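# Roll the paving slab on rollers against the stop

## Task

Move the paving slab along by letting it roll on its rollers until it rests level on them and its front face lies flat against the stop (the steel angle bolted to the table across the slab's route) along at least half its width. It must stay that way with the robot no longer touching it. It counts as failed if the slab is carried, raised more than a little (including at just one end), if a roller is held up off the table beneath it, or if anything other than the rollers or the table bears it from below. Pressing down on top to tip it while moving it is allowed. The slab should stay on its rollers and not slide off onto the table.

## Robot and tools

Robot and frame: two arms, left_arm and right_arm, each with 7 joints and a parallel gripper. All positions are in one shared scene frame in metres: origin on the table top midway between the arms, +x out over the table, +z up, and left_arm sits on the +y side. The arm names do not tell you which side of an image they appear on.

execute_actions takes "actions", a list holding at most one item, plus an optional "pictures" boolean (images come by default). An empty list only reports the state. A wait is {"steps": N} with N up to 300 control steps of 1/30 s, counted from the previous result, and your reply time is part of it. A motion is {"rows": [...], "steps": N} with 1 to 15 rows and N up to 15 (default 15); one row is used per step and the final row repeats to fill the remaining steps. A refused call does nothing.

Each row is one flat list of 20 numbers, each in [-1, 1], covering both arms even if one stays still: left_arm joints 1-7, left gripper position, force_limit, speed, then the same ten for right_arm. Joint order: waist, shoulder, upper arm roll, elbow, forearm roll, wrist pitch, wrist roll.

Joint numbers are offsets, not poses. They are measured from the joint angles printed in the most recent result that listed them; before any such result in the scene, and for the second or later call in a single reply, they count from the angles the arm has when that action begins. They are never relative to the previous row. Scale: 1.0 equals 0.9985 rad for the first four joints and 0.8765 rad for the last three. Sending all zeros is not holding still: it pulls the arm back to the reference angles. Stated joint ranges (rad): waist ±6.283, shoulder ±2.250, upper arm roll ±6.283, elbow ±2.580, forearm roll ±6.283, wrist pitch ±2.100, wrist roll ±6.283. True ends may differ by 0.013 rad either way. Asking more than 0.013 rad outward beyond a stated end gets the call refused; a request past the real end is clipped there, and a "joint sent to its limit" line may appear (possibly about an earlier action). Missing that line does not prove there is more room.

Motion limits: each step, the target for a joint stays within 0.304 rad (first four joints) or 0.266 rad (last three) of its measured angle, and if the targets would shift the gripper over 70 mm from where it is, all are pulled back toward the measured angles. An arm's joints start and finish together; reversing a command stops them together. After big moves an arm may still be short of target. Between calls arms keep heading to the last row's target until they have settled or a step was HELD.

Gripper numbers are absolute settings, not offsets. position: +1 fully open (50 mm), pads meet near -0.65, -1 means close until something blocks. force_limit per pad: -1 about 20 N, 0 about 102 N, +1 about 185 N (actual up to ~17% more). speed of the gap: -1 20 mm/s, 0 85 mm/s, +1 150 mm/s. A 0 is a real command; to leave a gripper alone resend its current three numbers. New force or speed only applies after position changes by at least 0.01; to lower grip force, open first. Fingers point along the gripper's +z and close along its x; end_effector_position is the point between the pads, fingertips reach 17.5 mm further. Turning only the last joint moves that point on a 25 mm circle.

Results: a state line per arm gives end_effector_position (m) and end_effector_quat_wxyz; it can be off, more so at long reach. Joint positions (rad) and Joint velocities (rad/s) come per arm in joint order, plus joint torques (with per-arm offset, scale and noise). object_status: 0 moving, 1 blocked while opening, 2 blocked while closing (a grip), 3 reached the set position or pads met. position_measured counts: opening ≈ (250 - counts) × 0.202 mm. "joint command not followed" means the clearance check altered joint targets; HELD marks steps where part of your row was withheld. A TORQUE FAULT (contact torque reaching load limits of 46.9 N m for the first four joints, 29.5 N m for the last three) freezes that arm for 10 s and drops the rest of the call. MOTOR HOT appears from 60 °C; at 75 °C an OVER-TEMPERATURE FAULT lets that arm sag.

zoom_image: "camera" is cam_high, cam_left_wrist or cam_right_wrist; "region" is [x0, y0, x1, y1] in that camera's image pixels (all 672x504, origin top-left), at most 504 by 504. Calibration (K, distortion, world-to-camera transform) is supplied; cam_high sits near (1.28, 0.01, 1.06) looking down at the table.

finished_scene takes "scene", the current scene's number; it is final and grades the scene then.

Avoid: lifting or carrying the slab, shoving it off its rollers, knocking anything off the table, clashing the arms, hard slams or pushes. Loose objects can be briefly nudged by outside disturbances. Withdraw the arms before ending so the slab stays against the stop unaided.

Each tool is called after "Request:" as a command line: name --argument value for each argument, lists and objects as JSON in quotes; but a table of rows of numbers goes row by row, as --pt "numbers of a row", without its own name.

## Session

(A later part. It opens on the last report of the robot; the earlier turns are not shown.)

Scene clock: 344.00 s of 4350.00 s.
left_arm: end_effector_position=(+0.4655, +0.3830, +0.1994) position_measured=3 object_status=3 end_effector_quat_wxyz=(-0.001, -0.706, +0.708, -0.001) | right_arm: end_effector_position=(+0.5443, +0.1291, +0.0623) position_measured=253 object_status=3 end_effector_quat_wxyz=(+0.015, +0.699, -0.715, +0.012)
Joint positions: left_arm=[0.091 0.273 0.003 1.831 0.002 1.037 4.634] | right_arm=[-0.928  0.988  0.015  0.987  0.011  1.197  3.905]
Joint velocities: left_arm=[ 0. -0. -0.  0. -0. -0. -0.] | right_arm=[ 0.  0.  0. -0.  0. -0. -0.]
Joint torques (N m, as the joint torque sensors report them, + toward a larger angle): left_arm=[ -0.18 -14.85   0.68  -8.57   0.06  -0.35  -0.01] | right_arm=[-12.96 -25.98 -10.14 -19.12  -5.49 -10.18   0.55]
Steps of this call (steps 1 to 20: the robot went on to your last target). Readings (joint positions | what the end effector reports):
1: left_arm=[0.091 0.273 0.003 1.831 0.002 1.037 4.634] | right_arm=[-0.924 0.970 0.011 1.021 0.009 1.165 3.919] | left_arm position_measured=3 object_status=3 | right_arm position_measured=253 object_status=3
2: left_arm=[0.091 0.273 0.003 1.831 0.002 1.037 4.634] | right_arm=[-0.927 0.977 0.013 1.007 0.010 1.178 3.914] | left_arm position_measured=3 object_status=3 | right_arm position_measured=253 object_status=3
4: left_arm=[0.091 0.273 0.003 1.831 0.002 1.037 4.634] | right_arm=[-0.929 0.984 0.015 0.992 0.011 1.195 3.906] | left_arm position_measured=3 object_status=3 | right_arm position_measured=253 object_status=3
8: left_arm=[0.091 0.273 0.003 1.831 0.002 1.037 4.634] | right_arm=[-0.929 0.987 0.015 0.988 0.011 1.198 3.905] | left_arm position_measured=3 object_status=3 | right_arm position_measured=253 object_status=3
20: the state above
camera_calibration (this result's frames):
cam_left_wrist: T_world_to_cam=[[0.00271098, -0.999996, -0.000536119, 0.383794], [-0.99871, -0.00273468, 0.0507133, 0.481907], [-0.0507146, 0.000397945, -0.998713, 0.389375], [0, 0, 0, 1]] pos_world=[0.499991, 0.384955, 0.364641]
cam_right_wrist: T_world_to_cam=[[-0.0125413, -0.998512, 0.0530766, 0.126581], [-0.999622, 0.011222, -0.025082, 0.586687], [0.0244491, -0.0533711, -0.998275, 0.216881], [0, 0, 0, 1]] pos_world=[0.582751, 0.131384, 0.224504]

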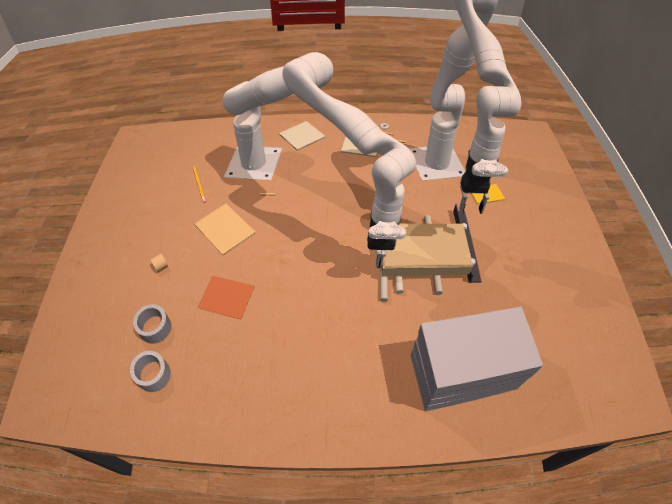

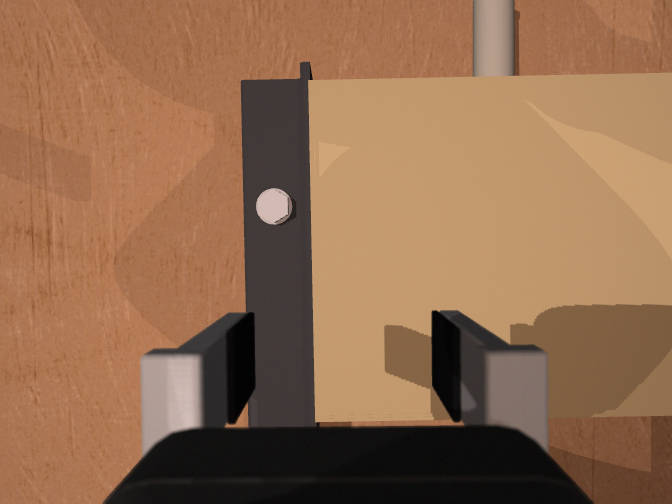

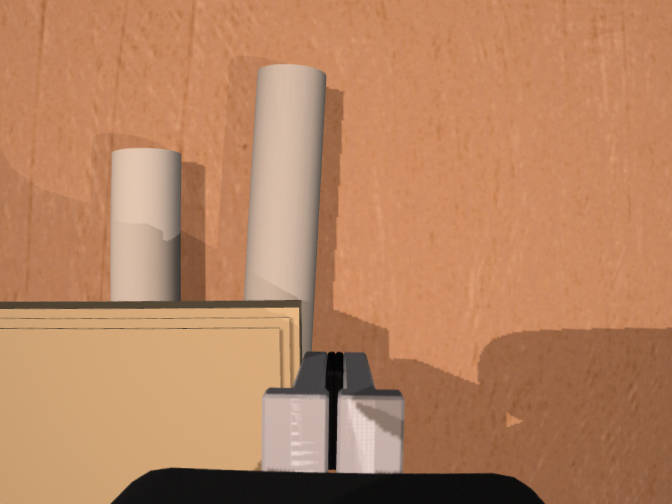

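Request:
execute_actions --actions '[{"rows":[[0,0,0,0,0,0,0,1,0,0,-0.01,0,-0.015,-0.008,-0.013,-0.015,0,-0.7,0,1],[0,0,0,0,0,0,0,1,0,0,-0.003,-0.01,-0.015,0.012,-0.013,-0.028,0.009,-0.7,0,1],[0,0,0,0,0,0,0,1,0,0,0.003,-0.019,-0.015,0.033,-0.013,-0.042,0.017,-0.7,0,1],[0,0,0,0,0,0,0,1,0,0,0.01,-0.029,-0.015,0.054,-0.013,-0.056,0.026,-0.7,0,1],[0,0,0,0,0,0,0,1,0,0,0.017,-0.038,-0.015,0.075,-0.013,-0.07,0.035,-0.7,0,1],[0,0,0,0,0,0,0,1,0,0,0.023,-0.048,-0.015,0.097,-0.013,-0.084,0.043,-0.7,0,1],[0,0,0,0,0,0,0,1,0,0,0.03,-0.057,-0.015,0.118,-0.013,-0.098,0.052,-0.7,0,1],[0,0,0,0,0,0,0,1,0,0,0.037,-0.067,-0.015,0.139,-0.013,-0.113,0.061,-0.7,0,1],[0,0,0,0,0,0,0,1,0,0,0.043,-0.076,-0.015,0.16,-0.013,-0.127,0.069,-0.7,0,1],[0,0,0,0,0,0,0,1,0,0,0.05,-0.086,-0.015,0.182,-0.013,-0.141,0.078,-0.7,0,1],[0,0,0,0,0,0,0,1,0,0,0.05,-0.086,-0.015,0.182,-0.013,-0.141,0.078,-0.7,0,1],[0,0,0,0,0,0,0,1,0,0,0.05,-0.12,-0.015,0.155,-0.013,-0.07,0.078,-0.7,0,1],[0,0,0,0,0,0,0,1,0,0,0.05,-0.15,-0.015,0.13,-0.013,-0.01,0.078,-0.7,0,1]],"steps":15}]' --pictures false

Request:
execute_actions --actions '[{"steps":15}]'

Request:
zoom_image --camera "cam_left_wrist" --region '[230, 50, 430, 430]'

Scene clock: 347.57 s of 4350.00 s.
left_arm: end_effector_position=(+0.4655, +0.3830, +0.1994) position_measured=3 object_status=3 end_effector_quat_wxyz=(-0.001, -0.706, +0.708, -0.001) | right_arm: end_effector_position=(+0.5366, +0.0959, +0.0848) position_measured=253 object_status=3 end_effector_quat_wxyz=(+0.001, +0.707, -0.707, +0.001)
Joint positions: left_arm=[0.091 0.273 0.003 1.831 0.002 1.037 4.634] | right_arm=[-0.88   0.871  0.001  1.161  0.     1.112  3.972]
Joint velocities: left_arm=[-0.    -0.    -0.    -0.    -0.     0.002 -0.   ] | right_arm=[ 0.024 -0.384 -0.008 -0.086 -0.007  0.629  0.026]
Joint torques (N m, as the joint torque sensors report them, + toward a larger angle): left_arm=[  0.18 -14.35   0.5   -8.49  -0.23  -0.19   0.16] | right_arm=[ -0.63 -22.68  -0.53  -7.76  -0.03  -0.27   0.37]
Steps of this call (steps 1 to 15: the robot went on to your last target; steps 16 to 90: nothing new was sent; then 0.07 s passed at rest; steps 91 to 105: all 15 steps of this action). Readings (joint positions | what the end effector reports):
91: left_arm=[0.091 0.273 0.003 1.831 0.002 1.037 4.634] | right_arm=[-0.927 0.987 0.015 0.987 0.011 1.198 3.905] | left_arm position_measured=3 object_status=3 | right_arm position_measured=253 object_status=3
92: left_arm=[0.091 0.273 0.003 1.831 0.002 1.037 4.634] | right_arm=[-0.925 0.986 0.013 0.990 0.009 1.196 3.905] | left_arm position_measured=3 object_status=3 | right_arm position_measured=253 object_status=3
94: left_arm=[0.091 0.273 0.003 1.831 0.002 1.037 4.634] | right_arm=[-0.919 0.978 0.009 1.005 0.006 1.181 3.911] | left_arm position_measured=3 object_status=3 | right_arm position_measured=253 object_status=3
98: left_arm=[0.091 0.273 0.003 1.831 0.002 1.037 4.634] | right_arm=[-0.907 0.948 0.000 1.064 -0.001 1.136 3.935] | left_arm position_measured=3 object_status=3 | right_arm position_measured=253 object_status=3
105: the state above

Scene clock: 348.07 s of 4350.00 s.
left_arm: end_effector_position=(+0.4655, +0.3830, +0.1994) position_measured=3 object_status=3 end_effector_quat_wxyz=(-0.001, -0.706, +0.708, -0.001) | right_arm: end_effector_position=(+0.5375, +0.0964, +0.1175) position_measured=253 object_status=3 end_effector_quat_wxyz=(+0.001, +0.707, -0.707, -0.000)
Joint positions: left_arm=[0.091 0.273 0.003 1.831 0.002 1.037 4.634] | right_arm=[-0.878  0.838  0.     1.117 -0.     1.189  3.973]
Joint velocities: left_arm=[-0.     0.     0.001 -0.     0.     0.001  0.   ] | right_arm=[ 0.    -0.001 -0.     0.    -0.    -0.    -0.   ]
Joint torques (N m, as the joint torque sensors report them, + toward a larger angle): left_arm=[  0.09 -14.34   0.58  -8.31  -0.09  -0.33   0.15] | right_arm=[  0.16 -26.07   0.19  -9.15   0.11  -0.27   0.09]
Steps of this call (steps 1 to 15: the robot went on to your last target). Readings (joint positions | what the end effector reports):
1: left_arm=[0.091 0.273 0.003 1.831 0.002 1.037 4.634] | right_arm=[-0.880 0.860 0.001 1.156 -0.000 1.136 3.972] | left_arm position_measured=3 object_status=3 | right_arm position_measured=253 object_status=3
2: left_arm=[0.091 0.273 0.003 1.831 0.002 1.037 4.634] | right_arm=[-0.879 0.852 0.001 1.146 -0.000 1.159 3.973] | left_arm position_measured=3 object_status=3 | right_arm position_measured=253 object_status=3
4: left_arm=[0.091 0.273 0.003 1.831 0.002 1.037 4.634] | right_arm=[-0.879 0.843 0.000 1.123 -0.000 1.184 3.973] | left_arm position_measured=3 object_status=3 | right_arm position_measured=253 object_status=3
8: left_arm=[0.091 0.273 0.003 1.831 0.002 1.037 4.634] | right_arm=[-0.879 0.839 0.000 1.116 -0.000 1.188 3.973] | left_arm position_measured=3 object_status=3 | right_arm position_measured=253 object_status=3
15: the state above
camera_calibration (this result's frames):
cam_left_wrist: T_world_to_cam=[[0.00271085, -0.999996, -0.000536028, 0.383794], [-0.99871, -0.00273455, 0.0507114, 0.481908], [-0.0507126, 0.000397865, -0.998713, 0.389375], [0, 0, 0, 1]] pos_world=[0.499992, 0.384955, 0.364641]
cam_right_wrist: T_world_to_cam=[[0.00984309, -0.999817, 0.0163991, 0.083302], [-0.999538, -0.0103091, -0.0285803, 0.584113], [0.0287442, -0.0161102, -0.999457, 0.264669], [0, 0, 0, 1]] pos_world=[0.575416, 0.0935723, 0.279853]

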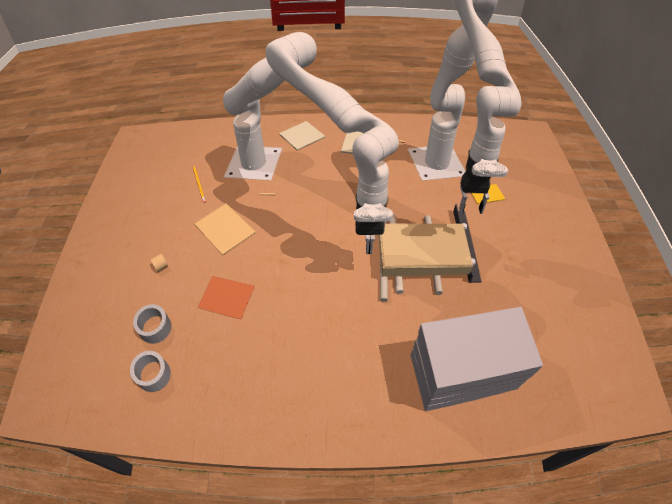

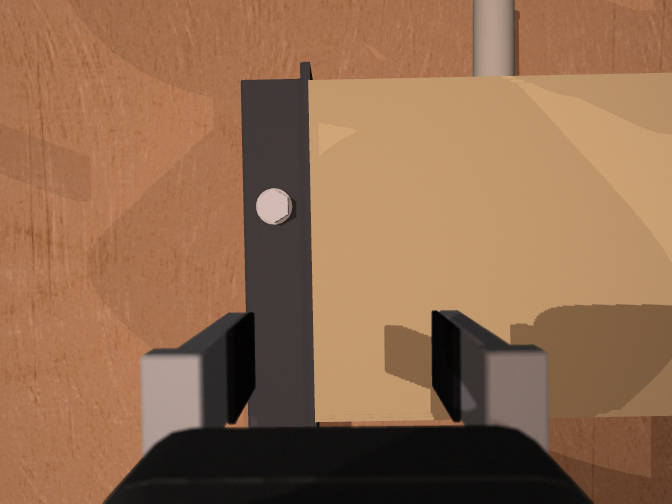

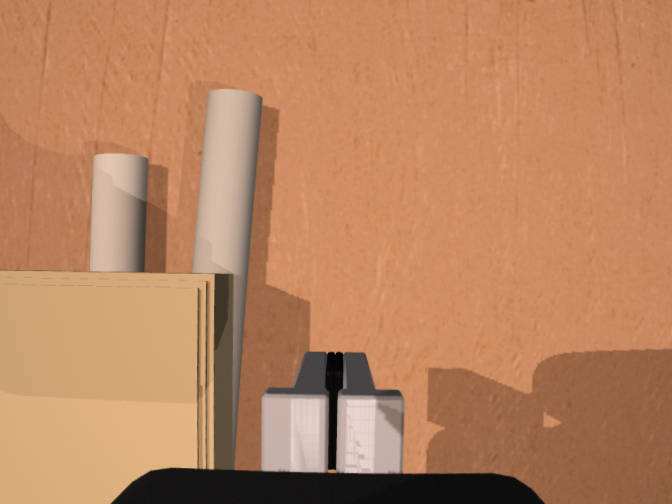

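Region (230, 50, 430, 430) of cam_left_wrist's 672x504 image, scaled by 1.326; it fills the left 265 columns of this view, and the rest is white.

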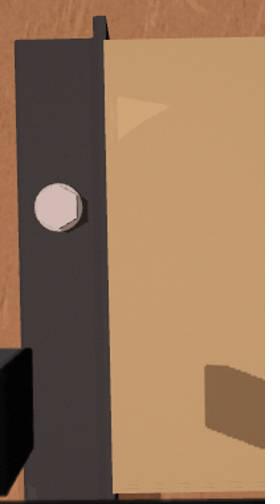

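Flush and stable.

Request:
finished_scene --scene 1

The scene is finished: the task was done.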